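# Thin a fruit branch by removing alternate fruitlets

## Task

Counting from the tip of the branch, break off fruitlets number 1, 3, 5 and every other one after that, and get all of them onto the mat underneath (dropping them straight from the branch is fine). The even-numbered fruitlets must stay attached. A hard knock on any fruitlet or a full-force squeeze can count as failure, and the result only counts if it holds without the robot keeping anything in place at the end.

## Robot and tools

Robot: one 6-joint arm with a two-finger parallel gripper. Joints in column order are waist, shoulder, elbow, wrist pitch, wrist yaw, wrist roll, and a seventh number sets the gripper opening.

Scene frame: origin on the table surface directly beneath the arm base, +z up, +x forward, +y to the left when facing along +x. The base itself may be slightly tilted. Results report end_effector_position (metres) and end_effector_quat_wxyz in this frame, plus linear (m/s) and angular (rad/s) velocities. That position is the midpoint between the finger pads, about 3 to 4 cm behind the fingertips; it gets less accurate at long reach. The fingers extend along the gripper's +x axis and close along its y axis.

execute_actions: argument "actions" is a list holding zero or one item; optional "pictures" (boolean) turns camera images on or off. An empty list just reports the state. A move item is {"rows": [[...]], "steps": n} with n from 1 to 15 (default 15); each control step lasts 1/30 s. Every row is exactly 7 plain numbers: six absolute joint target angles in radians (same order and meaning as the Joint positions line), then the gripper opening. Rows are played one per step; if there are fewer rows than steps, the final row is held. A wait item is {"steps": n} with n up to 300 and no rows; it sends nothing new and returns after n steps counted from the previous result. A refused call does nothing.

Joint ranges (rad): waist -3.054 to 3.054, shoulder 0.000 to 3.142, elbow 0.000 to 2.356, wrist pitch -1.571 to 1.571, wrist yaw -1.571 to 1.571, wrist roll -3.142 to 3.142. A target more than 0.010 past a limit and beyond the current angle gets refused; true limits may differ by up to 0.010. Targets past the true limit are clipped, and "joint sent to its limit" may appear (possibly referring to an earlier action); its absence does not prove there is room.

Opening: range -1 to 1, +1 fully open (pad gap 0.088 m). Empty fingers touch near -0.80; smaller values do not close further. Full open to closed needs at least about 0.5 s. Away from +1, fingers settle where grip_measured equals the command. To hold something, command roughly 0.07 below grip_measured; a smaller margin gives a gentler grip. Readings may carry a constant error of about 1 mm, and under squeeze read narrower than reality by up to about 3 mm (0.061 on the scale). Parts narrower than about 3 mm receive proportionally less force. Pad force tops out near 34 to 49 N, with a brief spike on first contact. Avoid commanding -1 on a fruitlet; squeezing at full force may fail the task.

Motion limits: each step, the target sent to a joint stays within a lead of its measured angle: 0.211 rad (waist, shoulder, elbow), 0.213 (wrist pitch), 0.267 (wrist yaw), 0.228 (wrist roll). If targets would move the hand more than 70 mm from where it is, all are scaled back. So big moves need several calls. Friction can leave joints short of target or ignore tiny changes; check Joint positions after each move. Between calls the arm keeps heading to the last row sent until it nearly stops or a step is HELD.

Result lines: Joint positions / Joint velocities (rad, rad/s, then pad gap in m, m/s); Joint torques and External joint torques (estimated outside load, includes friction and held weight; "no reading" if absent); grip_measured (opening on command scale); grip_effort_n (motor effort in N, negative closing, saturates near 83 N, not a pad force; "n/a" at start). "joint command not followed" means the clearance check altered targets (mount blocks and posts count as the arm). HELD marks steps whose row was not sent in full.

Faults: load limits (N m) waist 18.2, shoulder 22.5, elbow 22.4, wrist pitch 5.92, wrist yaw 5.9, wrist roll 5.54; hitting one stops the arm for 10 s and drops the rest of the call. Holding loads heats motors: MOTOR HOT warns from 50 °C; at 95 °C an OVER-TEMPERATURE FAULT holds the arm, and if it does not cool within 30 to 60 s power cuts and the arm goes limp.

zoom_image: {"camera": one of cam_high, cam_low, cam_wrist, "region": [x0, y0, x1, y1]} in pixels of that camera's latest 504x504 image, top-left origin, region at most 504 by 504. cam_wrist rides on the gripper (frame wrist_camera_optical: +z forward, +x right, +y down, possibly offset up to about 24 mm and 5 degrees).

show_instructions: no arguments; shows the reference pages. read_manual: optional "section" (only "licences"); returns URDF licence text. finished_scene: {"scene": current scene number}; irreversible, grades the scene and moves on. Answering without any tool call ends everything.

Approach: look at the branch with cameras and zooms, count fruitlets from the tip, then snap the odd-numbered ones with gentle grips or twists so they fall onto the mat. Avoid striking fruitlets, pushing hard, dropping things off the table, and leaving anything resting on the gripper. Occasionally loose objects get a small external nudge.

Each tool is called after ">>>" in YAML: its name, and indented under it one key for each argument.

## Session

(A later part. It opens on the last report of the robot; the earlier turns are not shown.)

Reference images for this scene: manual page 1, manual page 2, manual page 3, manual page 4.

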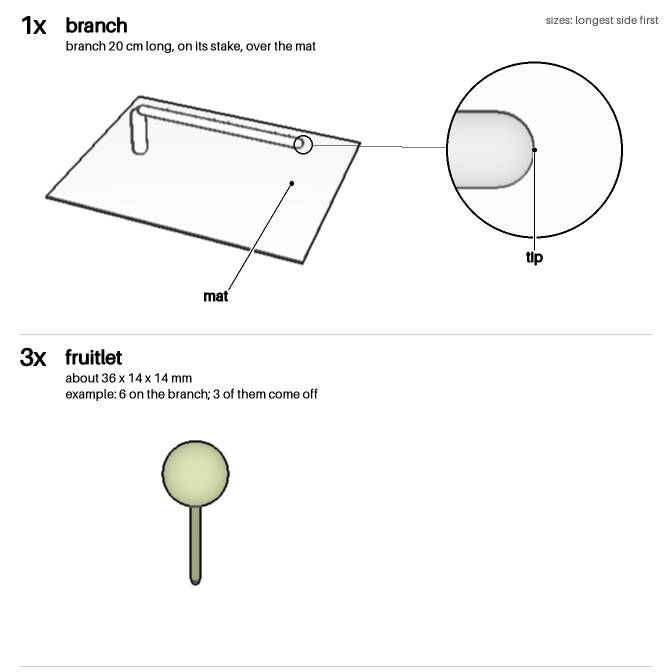

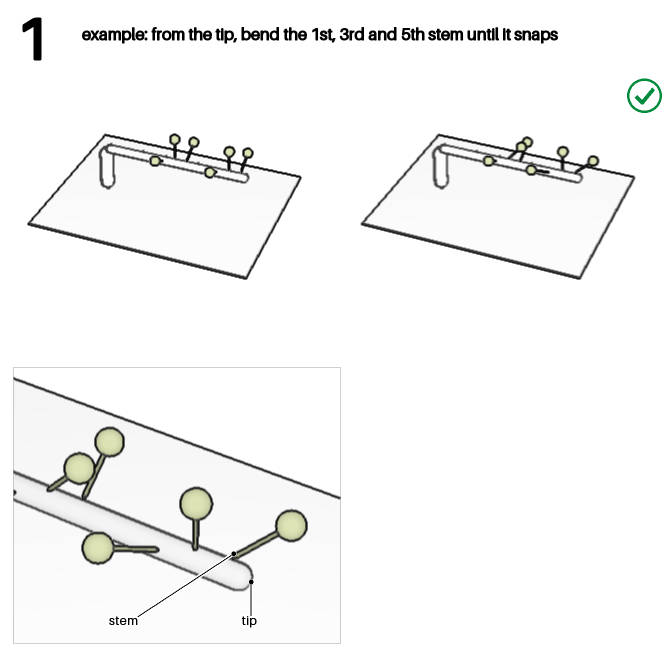

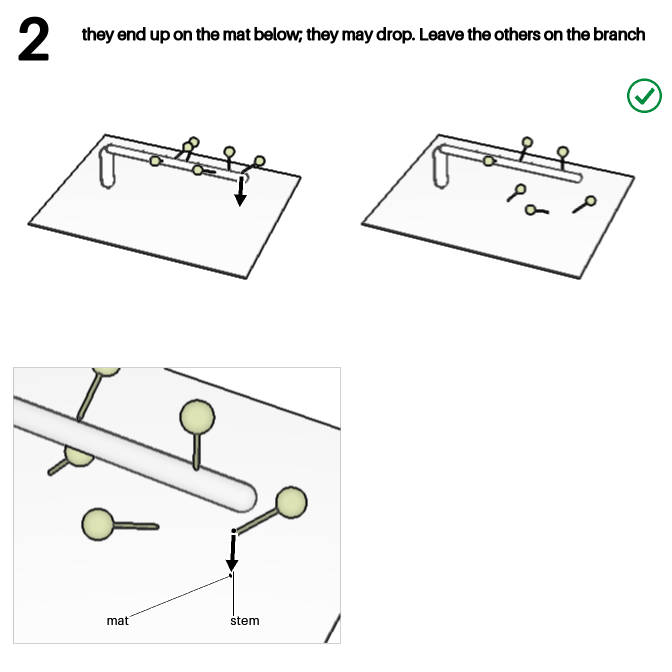

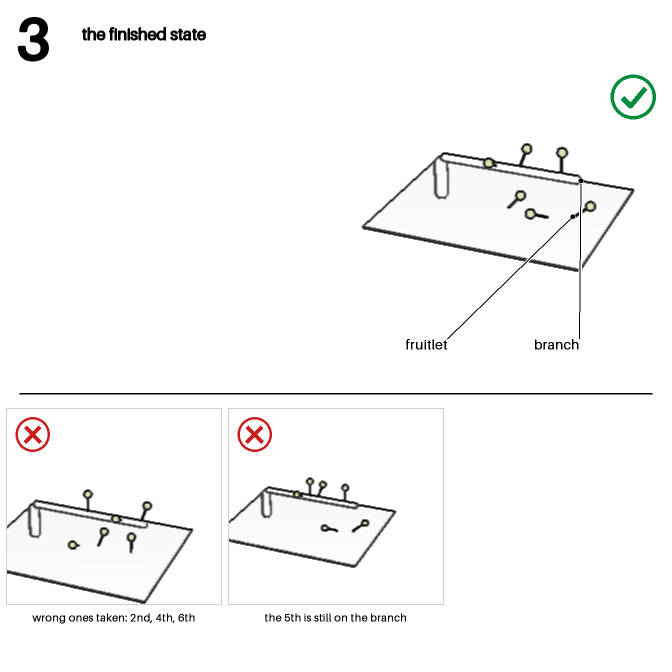

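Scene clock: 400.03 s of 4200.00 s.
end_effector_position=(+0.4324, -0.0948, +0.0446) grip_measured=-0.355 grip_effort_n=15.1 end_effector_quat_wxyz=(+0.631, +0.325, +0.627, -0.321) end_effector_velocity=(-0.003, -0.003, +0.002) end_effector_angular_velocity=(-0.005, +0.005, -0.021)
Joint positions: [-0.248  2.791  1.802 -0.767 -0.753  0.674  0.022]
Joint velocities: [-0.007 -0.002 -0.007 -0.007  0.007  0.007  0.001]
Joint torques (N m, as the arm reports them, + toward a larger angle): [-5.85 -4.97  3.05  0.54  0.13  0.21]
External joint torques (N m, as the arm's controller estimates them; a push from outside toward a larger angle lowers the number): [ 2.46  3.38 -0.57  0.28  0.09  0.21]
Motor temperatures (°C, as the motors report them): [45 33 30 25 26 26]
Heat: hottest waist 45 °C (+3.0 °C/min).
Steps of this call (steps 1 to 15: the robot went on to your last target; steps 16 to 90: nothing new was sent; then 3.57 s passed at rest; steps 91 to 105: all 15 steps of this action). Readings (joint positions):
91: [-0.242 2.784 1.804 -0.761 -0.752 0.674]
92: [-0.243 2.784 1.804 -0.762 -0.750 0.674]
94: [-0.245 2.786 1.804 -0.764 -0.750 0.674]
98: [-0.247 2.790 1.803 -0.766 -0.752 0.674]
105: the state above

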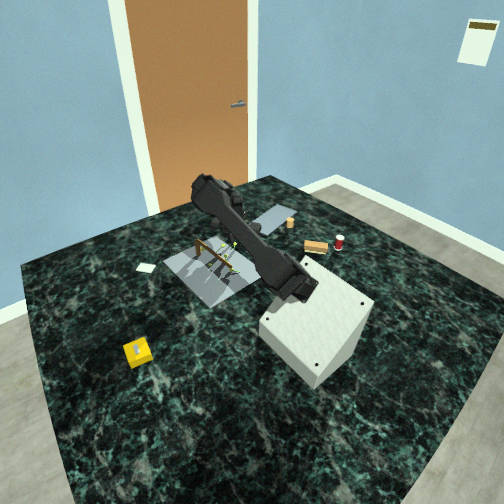

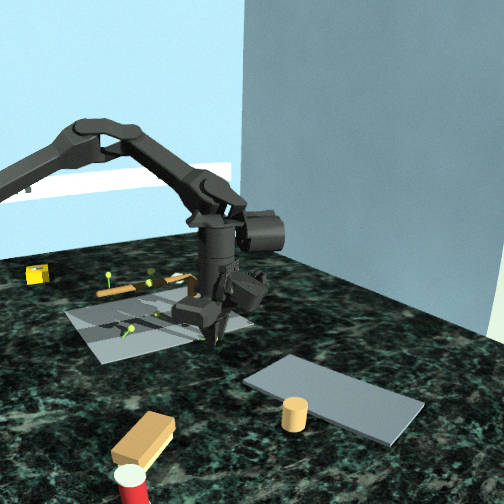

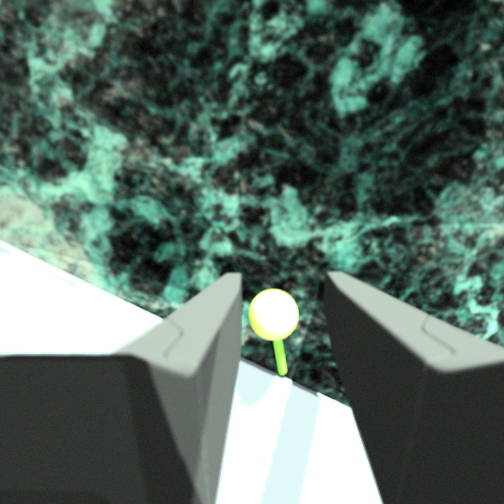

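>>> execute_actions:
  actions:
    - {"rows":[[-0.243,2.79,1.803,-0.765,-0.75,0.675,-0.38],[-0.243,2.778,1.803,-0.765,-0.75,0.675,-0.42],[-0.243,2.775,1.803,-0.765,-0.75,0.675,-0.45],[-0.243,2.775,1.803,-0.765,-0.75,0.675,-0.48],[-0.243,2.775,1.803,-0.765,-0.75,0.675,-0.50],[-0.243,2.775,1.803,-0.765,-0.75,0.675,-0.52],[-0.243,2.775,1.803,-0.765,-0.75,0.675,-0.54],[-0.243,2.775,1.803,-0.765,-0.75,0.675,-0.56],[-0.243,2.775,1.803,-0.765,-0.75,0.675,-0.58]],"steps":15}

>>> execute_actions:
  actions:
    - {"steps":10}

Scene clock: 407.83 s of 4200.00 s.
end_effector_position=(+0.4339, -0.0935, +0.0460) grip_measured=-0.569 grip_effort_n=-23.5 end_effector_quat_wxyz=(+0.634, +0.324, +0.626, -0.319) end_effector_velocity=(+0.003, +0.000, +0.004) end_effector_angular_velocity=(+0.004, -0.016, +0.040)
Joint positions: [-0.248  2.786  1.802 -0.765 -0.755  0.674  0.011]
Joint velocities: [-0.007 -0.007 -0.002  0.007 -0.007 -0.037 -0.003]
Joint torques (N m, as the arm reports them, + toward a larger angle): [-6.41 -9.25  3.88  0.12  0.19  0.02]
External joint torques (N m, as the arm's controller estimates them; a push from outside toward a larger angle lowers the number): [ 1.74 -0.81  0.18 -0.15  0.17  0.02]
Motor temperatures (°C, as the motors report them): [45 33 30 25 26 26]
Heat: hottest waist 45 °C (+3.0 °C/min).
Steps of this call (steps 1 to 15: the robot went on to your last target; steps 16 to 90: nothing new was sent; then 4.30 s passed at rest; steps 91 to 105: all 15 steps of this action). Readings (joint positions):
91: [-0.248 2.791 1.802 -0.768 -0.754 0.674]
92: [-0.248 2.790 1.802 -0.768 -0.756 0.674]
94: [-0.248 2.789 1.802 -0.766 -0.756 0.674]
98: [-0.248 2.787 1.802 -0.765 -0.755 0.674]
105: the state above

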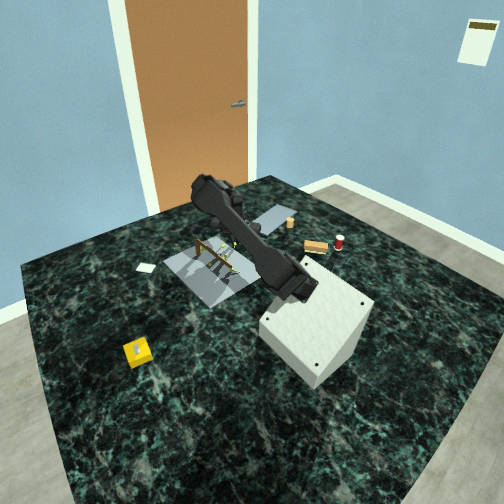

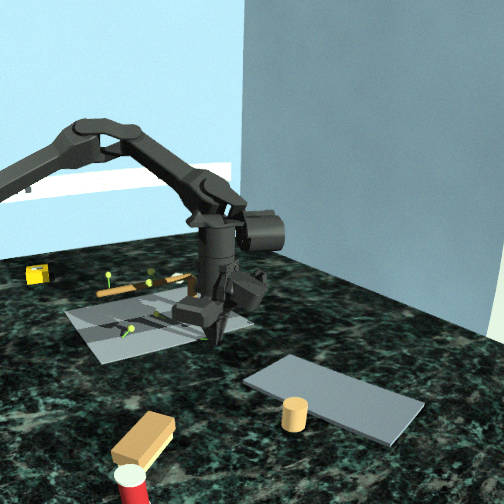

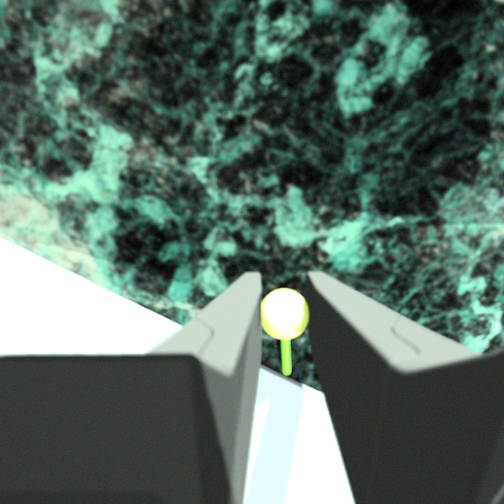

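Scene clock: 408.17 s of 4200.00 s.
end_effector_position=(+0.4339, -0.0935, +0.0460) grip_measured=-0.575 grip_effort_n=-27.7 end_effector_quat_wxyz=(+0.634, +0.324, +0.626, -0.319) end_effector_velocity=(+0.001, -0.002, +0.001) end_effector_angular_velocity=(-0.008, -0.005, -0.004)
Joint positions: [-0.248  2.786  1.802 -0.765 -0.755  0.674  0.011]
Joint velocities: [-0.002 -0.002 -0.002  0.007  0.007  0.007 -0.   ]
Joint torques (N m, as the arm reports them, + toward a larger angle): [-6.41 -9.27  3.88  0.12  0.19  0.02]
External joint torques (N m, as the arm's controller estimates them; a push from outside toward a larger angle lowers the number): [ 1.76 -0.89  0.24 -0.13  0.16  0.02]
Motor temperatures (°C, as the motors report them): [45 33 30 25 26 26]
Heat: hottest waist 45 °C (+3.0 °C/min).
Steps of this call (steps 1 to 10: the robot went on to your last target). Readings (joint positions):
1: [-0.248 2.786 1.802 -0.765 -0.755 0.674]
2: [-0.248 2.786 1.802 -0.765 -0.755 0.674]
4: [-0.248 2.786 1.802 -0.765 -0.755 0.674]
8: [-0.248 2.786 1.802 -0.765 -0.755 0.674]
10: the state above

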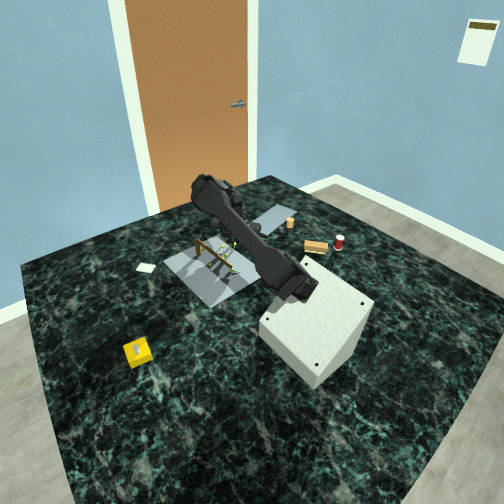

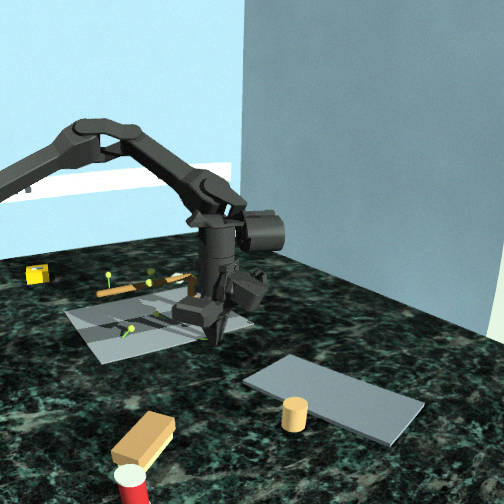

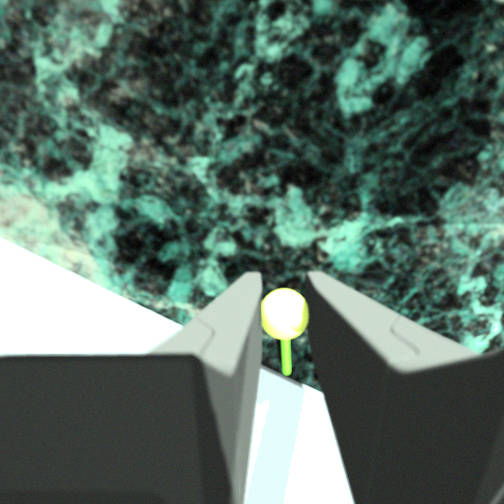

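>>> execute_actions:
  actions:
    - {"rows":[[-0.25,2.77,1.805,-0.78,-0.75,0.675,-0.61],[-0.26,2.76,1.812,-0.81,-0.748,0.67,-0.61],[-0.272,2.75,1.82,-0.84,-0.745,0.66,-0.61],[-0.283,2.742,1.828,-0.865,-0.742,0.65,-0.61],[-0.28,2.725,1.81,-0.865,-0.742,0.65,-0.61],[-0.272,2.70,1.78,-0.855,-0.744,0.65,-0.61],[-0.263,2.675,1.75,-0.843,-0.746,0.66,-0.61],[-0.254,2.65,1.72,-0.83,-0.748,0.66,-0.61],[-0.245,2.625,1.69,-0.818,-0.75,0.67,-0.61],[-0.236,2.60,1.66,-0.806,-0.751,0.67,-0.61],[-0.227,2.575,1.632,-0.794,-0.753,0.68,-0.61],[-0.218,2.555,1.607,-0.783,-0.754,0.68,-0.61],[-0.210,2.54,1.586,-0.774,-0.755,0.69,-0.61]],"steps":15}

>>> execute_actions:
  actions:
    - {"steps":12}

Scene clock: 433.43 s of 4200.00 s.
end_effector_position=(+0.4177, -0.0429, +0.0780) grip_measured=-0.601 grip_effort_n=-49.1 end_effector_quat_wxyz=(+0.636, +0.313, +0.632, -0.313) end_effector_velocity=(-0.023, +0.138, -0.021) end_effector_angular_velocity=(+0.019, +0.037, +0.222)
Joint positions: [-0.221  2.57   1.627 -0.79  -0.753  0.676  0.01 ]
Joint velocities: [ 0.252 -0.354 -0.344  0.168 -0.051  0.081 -0.   ]
Joint torques (N m, as the arm reports them, + toward a larger angle): [-6.99 -7.5   2.72  0.34  0.01  0.23]
External joint torques (N m, as the arm's controller estimates them; a push from outside toward a larger angle lowers the number): [ 1.65 -0.73 -0.55  0.02 -0.12  0.22]
Motor temperatures (°C, as the motors report them): [45 37 30 25 26 26]
Heat: hottest waist 45 °C (+1.0 °C/min).
Steps of this call (steps 1 to 15: the robot went on to your last target; steps 16 to 90: nothing new was sent; then 21.77 s passed at rest; steps 91 to 105: all 15 steps of this action). Readings (joint positions):
91: [-0.248 2.785 1.802 -0.766 -0.755 0.674]
92: [-0.248 2.784 1.804 -0.776 -0.753 0.674]
94: [-0.254 2.777 1.807 -0.816 -0.750 0.670]
98: [-0.271 2.725 1.774 -0.836 -0.746 0.663]
105: the state above

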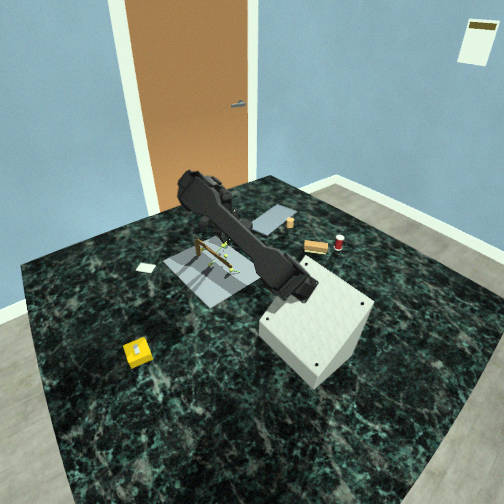

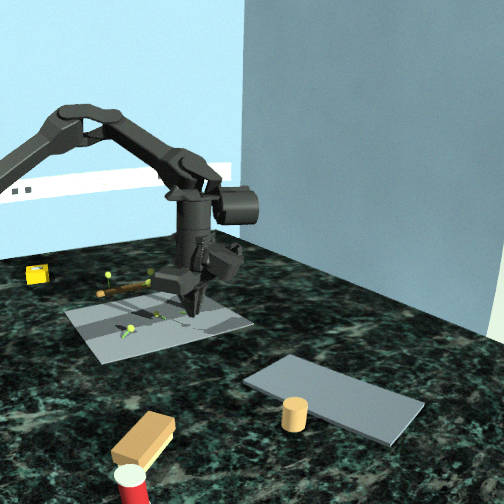

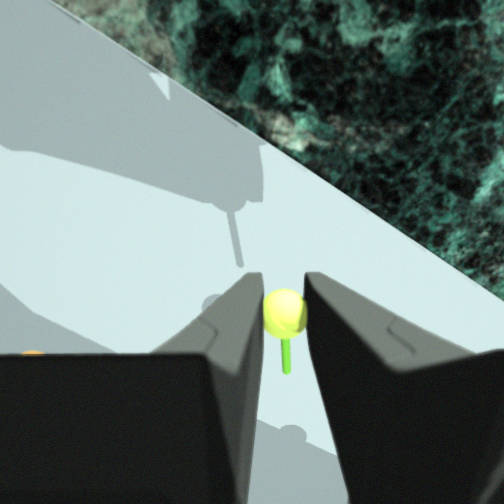

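Scene clock: 433.83 s of 4200.00 s.
end_effector_position=(+0.4116, -0.0378, +0.0739) grip_measured=-0.601 grip_effort_n=-49.5 end_effector_quat_wxyz=(+0.633, +0.311, +0.636, -0.314) end_effector_velocity=(-0.000, +0.002, +0.002) end_effector_angular_velocity=(+0.008, -0.002, +0.004)
Joint positions: [-0.208  2.553  1.593 -0.776 -0.754  0.683  0.01 ]
Joint velocities: [-0.002 -0.007 -0.002 -0.007 -0.007 -0.007  0.   ]
Joint torques (N m, as the arm reports them, + toward a larger angle): [-6.51 -8.74  3.09  0.22 -0.02  0.21]
External joint torques (N m, as the arm's controller estimates them; a push from outside toward a larger angle lowers the number): [ 1.22 -1.17 -0.43 -0.01 -0.05  0.21]
Motor temperatures (°C, as the motors report them): [45 37 30 25 26 26]
Heat: hottest waist 45 °C (+1.0 °C/min).
Steps of this call (steps 1 to 12: the robot went on to your last target). Readings (joint positions):
1: [-0.214 2.561 1.618 -0.785 -0.754 0.678]
2: [-0.209 2.556 1.612 -0.782 -0.754 0.679]
4: [-0.206 2.554 1.604 -0.780 -0.754 0.681]
8: [-0.208 2.554 1.593 -0.779 -0.754 0.683]
12: the state above

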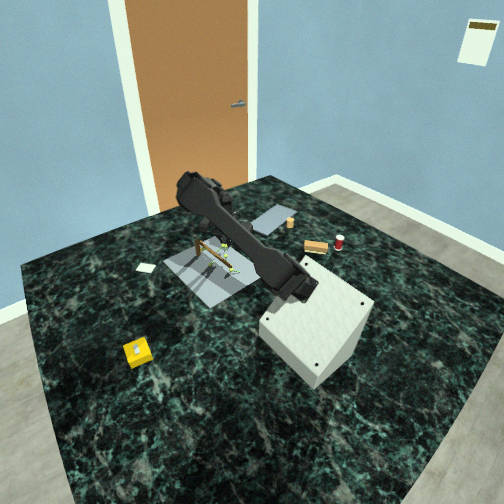

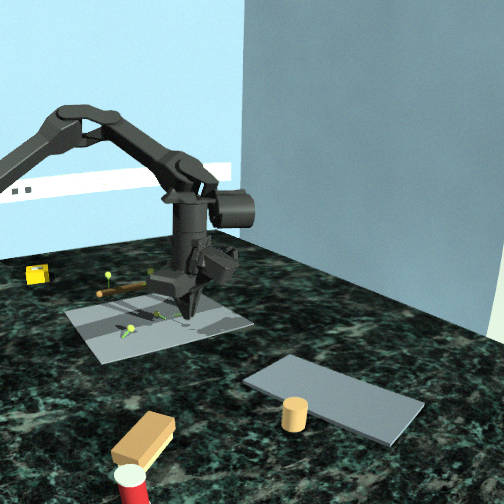

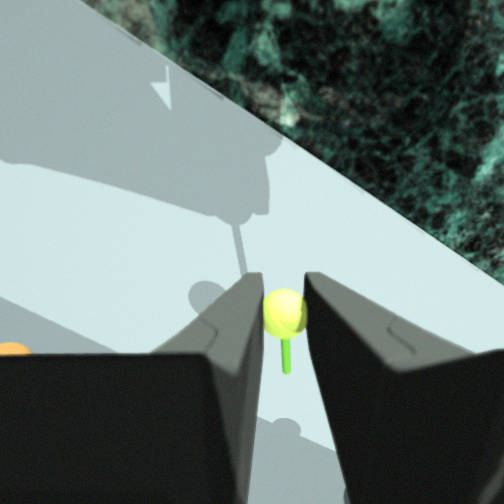

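>>> execute_actions:
  actions:
    - {"rows":[[-0.20,2.562,1.585,-0.755,-0.755,0.69,-0.595],[-0.192,2.57,1.578,-0.735,-0.757,0.69,-0.595],[-0.184,2.577,1.572,-0.715,-0.758,0.70,-0.595],[-0.177,2.584,1.567,-0.695,-0.76,0.70,-0.595],[-0.171,2.590,1.563,-0.68,-0.761,0.70,-0.595],[-0.168,2.592,1.562,-0.675,-0.761,0.70,-0.595],[-0.168,2.592,1.562,-0.675,-0.761,0.70,-0.595],[-0.168,2.592,1.562,-0.675,-0.761,0.70,-0.595]],"steps":15}

Scene clock: 441.43 s of 4200.00 s.
end_effector_position=(+0.4123, -0.0372, +0.0501) grip_measured=-0.593 grip_effort_n=-14.2 end_effector_quat_wxyz=(+0.642, +0.295, +0.642, -0.299) end_effector_velocity=(+0.005, +0.001, +0.002) end_effector_angular_velocity=(+0.004, -0.022, +0.039)
Joint positions: [-0.167  2.58   1.567 -0.679 -0.758  0.693  0.01 ]
Joint velocities: [-0.002 -0.007 -0.002  0.022 -0.007 -0.022 -0.   ]
Joint torques (N m, as the arm reports them, + toward a larger angle): [-6.52 -5.96  2.89  0.22 -0.08  0.22]
External joint torques (N m, as the arm's controller estimates them; a push from outside toward a larger angle lowers the number): [ 1.23  1.74 -0.48  0.   -0.12  0.22]
Motor temperatures (°C, as the motors report them): [45 37 30 25 26 26]
Heat: hottest waist 45 °C (+0.0 °C/min).
Steps of this call (steps 1 to 30: the robot went on to your last target; steps 31 to 90: nothing new was sent; then 4.10 s passed at rest; steps 91 to 105: all 15 steps of this action). Readings (joint positions):
91: [-0.208 2.553 1.592 -0.772 -0.754 0.683]
92: [-0.207 2.553 1.590 -0.763 -0.754 0.684]
94: [-0.200 2.555 1.585 -0.735 -0.754 0.688]
98: [-0.176 2.570 1.575 -0.693 -0.758 0.692]
105: the state above

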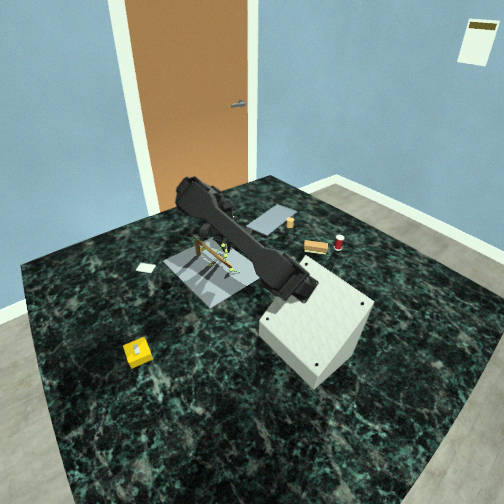

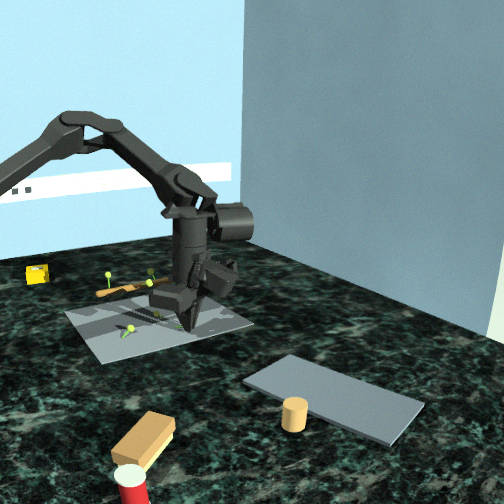

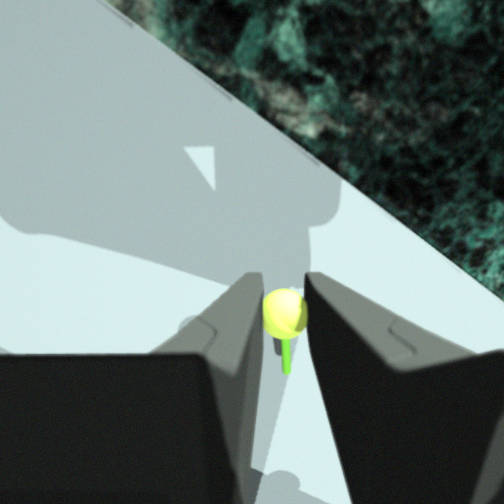

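Release, then lift away (retracing toward −y side and up).

>>> execute_actions:
  actions:
    - {"rows":[[-0.168,2.585,1.565,-0.677,-0.76,0.70,-0.55],[-0.168,2.585,1.565,-0.677,-0.76,0.70,-0.5],[-0.168,2.585,1.565,-0.677,-0.76,0.70,-0.42],[-0.168,2.585,1.565,-0.677,-0.76,0.70,-0.35],[-0.168,2.585,1.565,-0.677,-0.76,0.70,-0.3],[-0.168,2.585,1.565,-0.677,-0.76,0.70,-0.3],[-0.168,2.585,1.565,-0.677,-0.76,0.70,-0.3],[-0.18,2.572,1.572,-0.705,-0.758,0.69,-0.3],[-0.195,2.56,1.58,-0.735,-0.756,0.69,-0.3],[-0.21,2.548,1.59,-0.775,-0.754,0.68,-0.3],[-0.23,2.535,1.60,-0.82,-0.75,0.67,-0.3],[-0.25,2.52,1.61,-0.86,-0.746,0.66,-0.3],[-0.27,2.505,1.62,-0.90,-0.742,0.65,-0.3]],"steps":15}

>>> execute_actions:
  actions:
    - {"steps":12}

Scene clock: 451.07 s of 4200.00 s.
end_effector_position=(+0.4020, -0.0431, +0.0885) grip_measured=-0.307 grip_effort_n=12.8 end_effector_quat_wxyz=(+0.616, +0.327, +0.634, -0.333) end_effector_velocity=(+0.059, -0.035, +0.247) end_effector_angular_velocity=(-0.050, -0.371, -0.141)
Joint positions: [-0.246  2.541  1.596 -0.855 -0.748  0.667  0.024]
Joint velocities: [-0.457 -0.3    0.193 -0.403  0.037 -0.125  0.002]
Joint torques (N m, as the arm reports them, + toward a larger angle): [-5.62 -8.78  4.82 -0.04  0.08 -0.29]
External joint torques (N m, as the arm's controller estimates them; a push from outside toward a larger angle lowers the number): [ 0.98 -1.12  0.94 -0.3   0.11 -0.28]
Motor temperatures (°C, as the motors report them): [45 36 30 25 26 26]
Heat: hottest waist 45 °C (+0.0 °C/min).
Steps of this call (steps 1 to 15: the robot went on to your last target; steps 16 to 90: nothing new was sent; then 6.13 s passed at rest; steps 91 to 105: all 15 steps of this action). Readings (joint positions):
91: [-0.167 2.580 1.567 -0.677 -0.758 0.694]
92: [-0.167 2.580 1.567 -0.677 -0.758 0.694]
94: [-0.167 2.580 1.567 -0.677 -0.758 0.694]
98: [-0.168 2.580 1.567 -0.681 -0.758 0.694]
105: the state above

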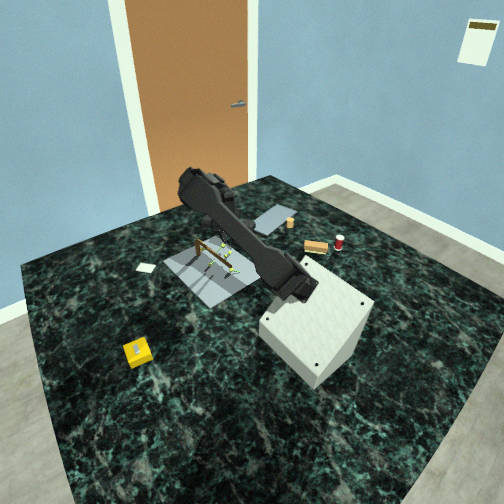

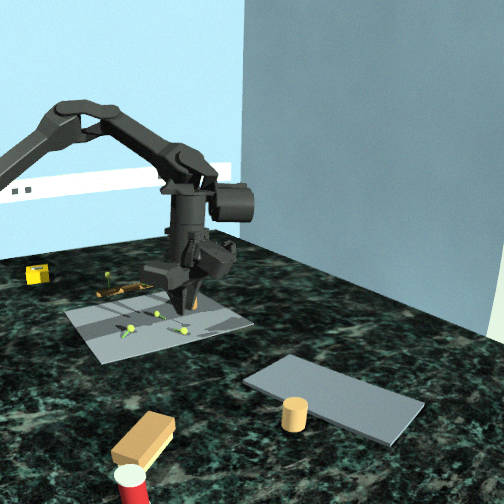

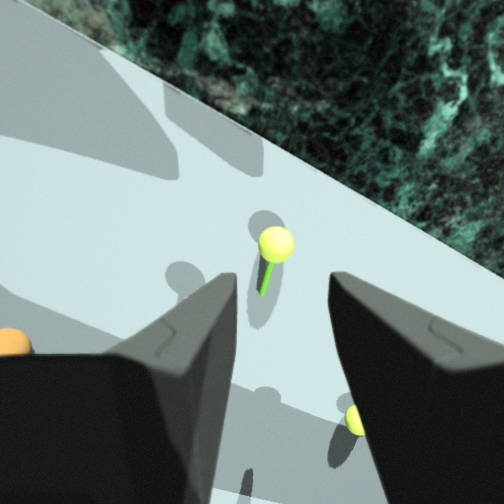

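Scene clock: 451.47 s of 4200.00 s.
end_effector_position=(+0.4079, -0.0400, +0.1085) grip_measured=-0.303 grip_effort_n=12.8 end_effector_quat_wxyz=(+0.625, +0.329, +0.626, -0.330) end_effector_velocity=(-0.004, +0.002, +0.001) end_effector_angular_velocity=(+0.012, +0.011, +0.005)
Joint positions: [-0.271  2.51   1.618 -0.897 -0.744  0.657  0.024]
Joint velocities: [-0.002 -0.002 -0.002 -0.022 -0.007 -0.022 -0.   ]
Joint torques (N m, as the arm reports them, + toward a larger angle): [-6.27 -7.91  4.22 -0.04  0.11 -0.27]
External joint torques (N m, as the arm's controller estimates them; a push from outside toward a larger angle lowers the number): [ 1.4  -0.46  0.46 -0.24  0.07 -0.27]
Motor temperatures (°C, as the motors report them): [45 36 30 25 26 26]
Heat: hottest waist 45 °C (+0.0 °C/min).
Steps of this call (steps 1 to 12: the robot went on to your last target). Readings (joint positions):
1: [-0.259 2.532 1.602 -0.866 -0.747 0.664]
2: [-0.269 2.524 1.608 -0.873 -0.746 0.662]
4: [-0.277 2.513 1.616 -0.884 -0.746 0.659]
8: [-0.273 2.510 1.618 -0.895 -0.745 0.657]
12: the state above

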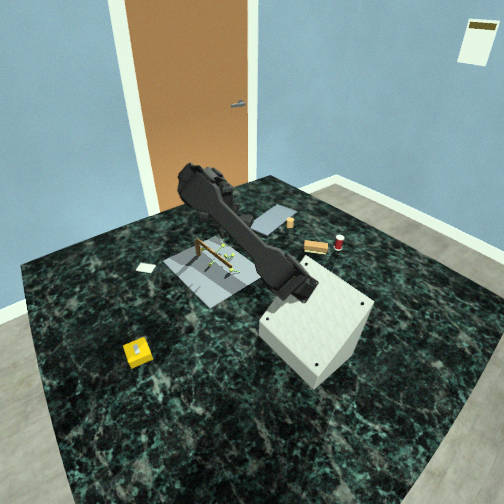

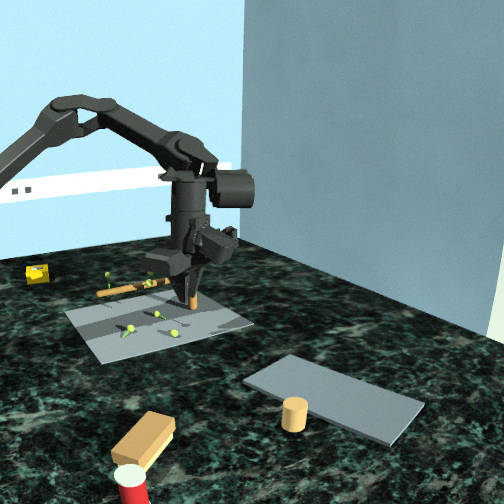

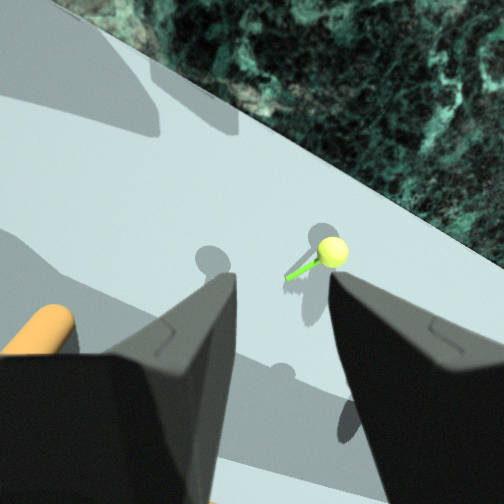

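>>> execute_actions:
  actions:
    - {"rows":[[-0.30,2.49,1.63,-0.94,-0.74,0.6,-0.4],[-0.34,2.47,1.64,-0.98,-0.73,0.5,-0.5],[-0.38,2.44,1.65,-1.03,-0.72,0.35,-0.6],[-0.41,2.40,1.65,-1.08,-0.715,0.2,-0.6],[-0.43,2.35,1.65,-1.12,-0.71,0.0,-0.6],[-0.44,2.30,1.64,-1.15,-0.71,-0.2,-0.6],[-0.44,2.27,1.63,-1.16,-0.71,-0.4,-0.6]],"steps":15}

>>> execute_actions:
  actions:
    - {"steps":20}

>>> zoom_image:
  camera: "cam_low"
  region: [60, 250, 270, 370]

Scene clock: 458.63 s of 4200.00 s.
end_effector_position=(+0.3936, -0.0187, +0.2308) grip_measured=-0.594 grip_effort_n=-15.1 end_effector_quat_wxyz=(+0.742, +0.079, +0.658, -0.097) end_effector_velocity=(-0.011, +0.022, -0.026) end_effector_angular_velocity=(-0.187, +0.175, +1.827)
Joint positions: [-0.444  2.264  1.641 -1.152 -0.714 -0.18   0.01 ]
Joint velocities: [ 0.071 -0.002 -0.027 -0.051  0.007 -1.839 -0.002]
Joint torques (N m, as the arm reports them, + toward a larger angle): [-5.76 -5.39  3.8   0.13  0.09 -0.28]
External joint torques (N m, as the arm's controller estimates them; a push from outside toward a larger angle lowers the number): [ 1.31  1.   -0.79 -0.31  0.1  -0.27]
Motor temperatures (°C, as the motors report them): [45 37 30 25 26 26]
Heat: hottest waist 45 °C (+0.0 °C/min).
Steps of this call (steps 1 to 30: the robot went on to your last target; steps 31 to 90: nothing new was sent; then 3.67 s passed at rest; steps 91 to 105: all 15 steps of this action). Readings (joint positions):
91: [-0.272 2.510 1.619 -0.906 -0.744 0.643]
92: [-0.279 2.507 1.622 -0.926 -0.744 0.607]
94: [-0.313 2.487 1.625 -0.988 -0.732 0.485]
98: [-0.417 2.372 1.625 -1.103 -0.714 0.253]
105: the state above

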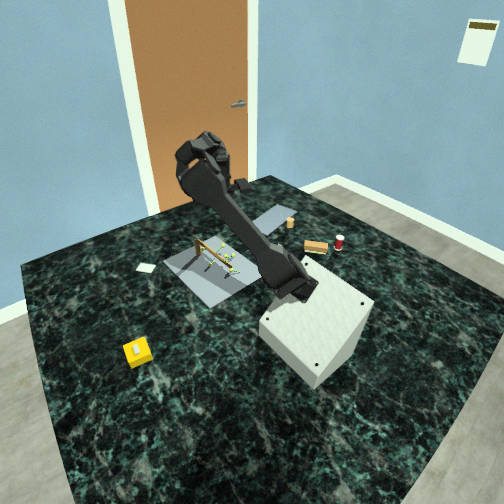

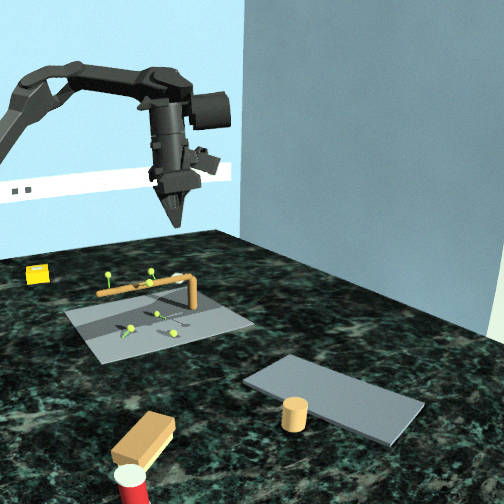

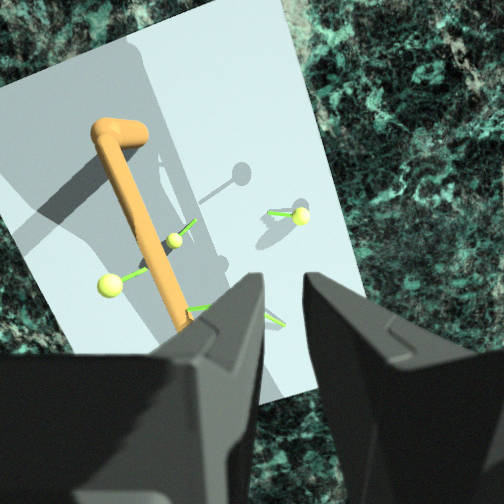

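Scene clock: 459.30 s of 4200.00 s.
end_effector_position=(+0.3911, -0.0183, +0.2275) grip_measured=-0.597 grip_effort_n=-15.1 end_effector_quat_wxyz=(+0.742, +0.003, +0.670, -0.028) end_effector_velocity=(-0.002, -0.001, +0.001) end_effector_angular_velocity=(-0.006, +0.007, +0.015)
Joint positions: [-0.44   2.266  1.634 -1.158 -0.712 -0.393  0.01 ]
Joint velocities: [-0.002 -0.002 -0.002 -0.007  0.007 -0.022 -0.   ]
Joint torques (N m, as the arm reports them, + toward a larger angle): [-5.82 -5.9   4.26  0.12  0.03 -0.26]
External joint torques (N m, as the arm's controller estimates them; a push from outside toward a larger angle lowers the number): [ 1.07  0.62 -0.29 -0.28  0.07 -0.27]
Motor temperatures (°C, as the motors report them): [45 37 30 25 26 26]
Heat: hottest waist 45 °C (+0.0 °C/min).
Steps of this call (steps 1 to 20: the robot went on to your last target). Readings (joint positions):
1: [-0.441 2.264 1.639 -1.153 -0.713 -0.241]
2: [-0.440 2.266 1.636 -1.155 -0.712 -0.284]
4: [-0.440 2.266 1.634 -1.157 -0.712 -0.338]
8: [-0.440 2.266 1.634 -1.157 -0.712 -0.379]
20: the state above

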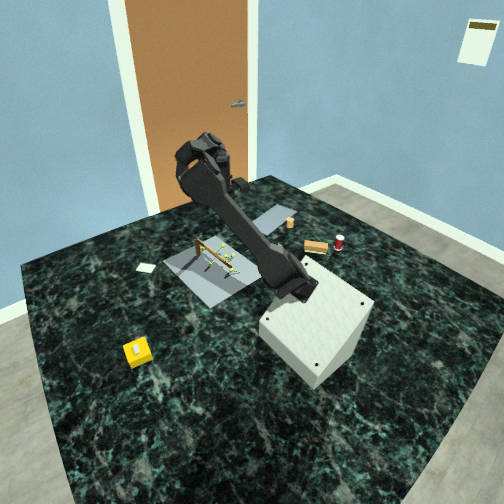

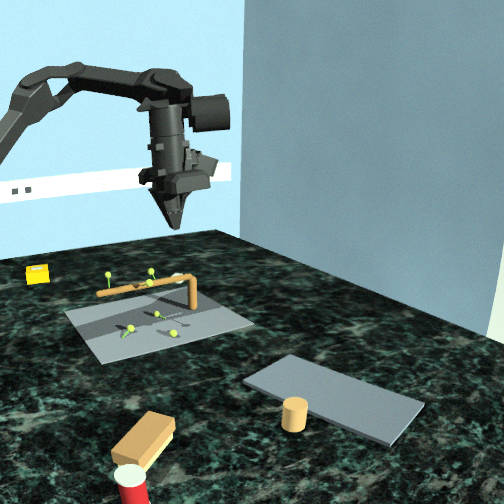

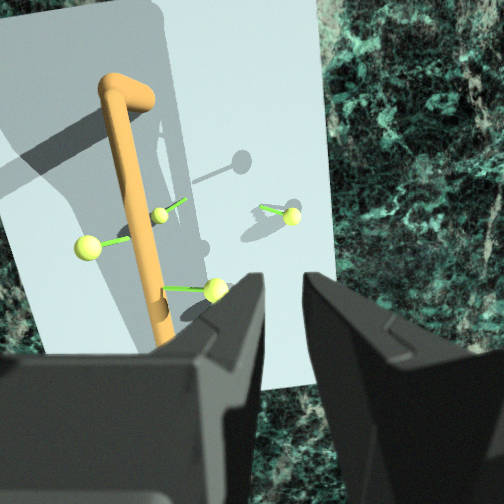

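Region (60, 250, 270, 370) of cam_low's 504x504 image, scaled by 2.400, with more detail than that image has; it fills the top 288 rows of this view, and the rest is white.

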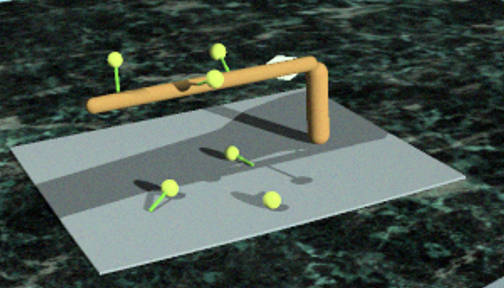

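>>> finished_scene:
  scene: 2

The scene is finished: the task was done.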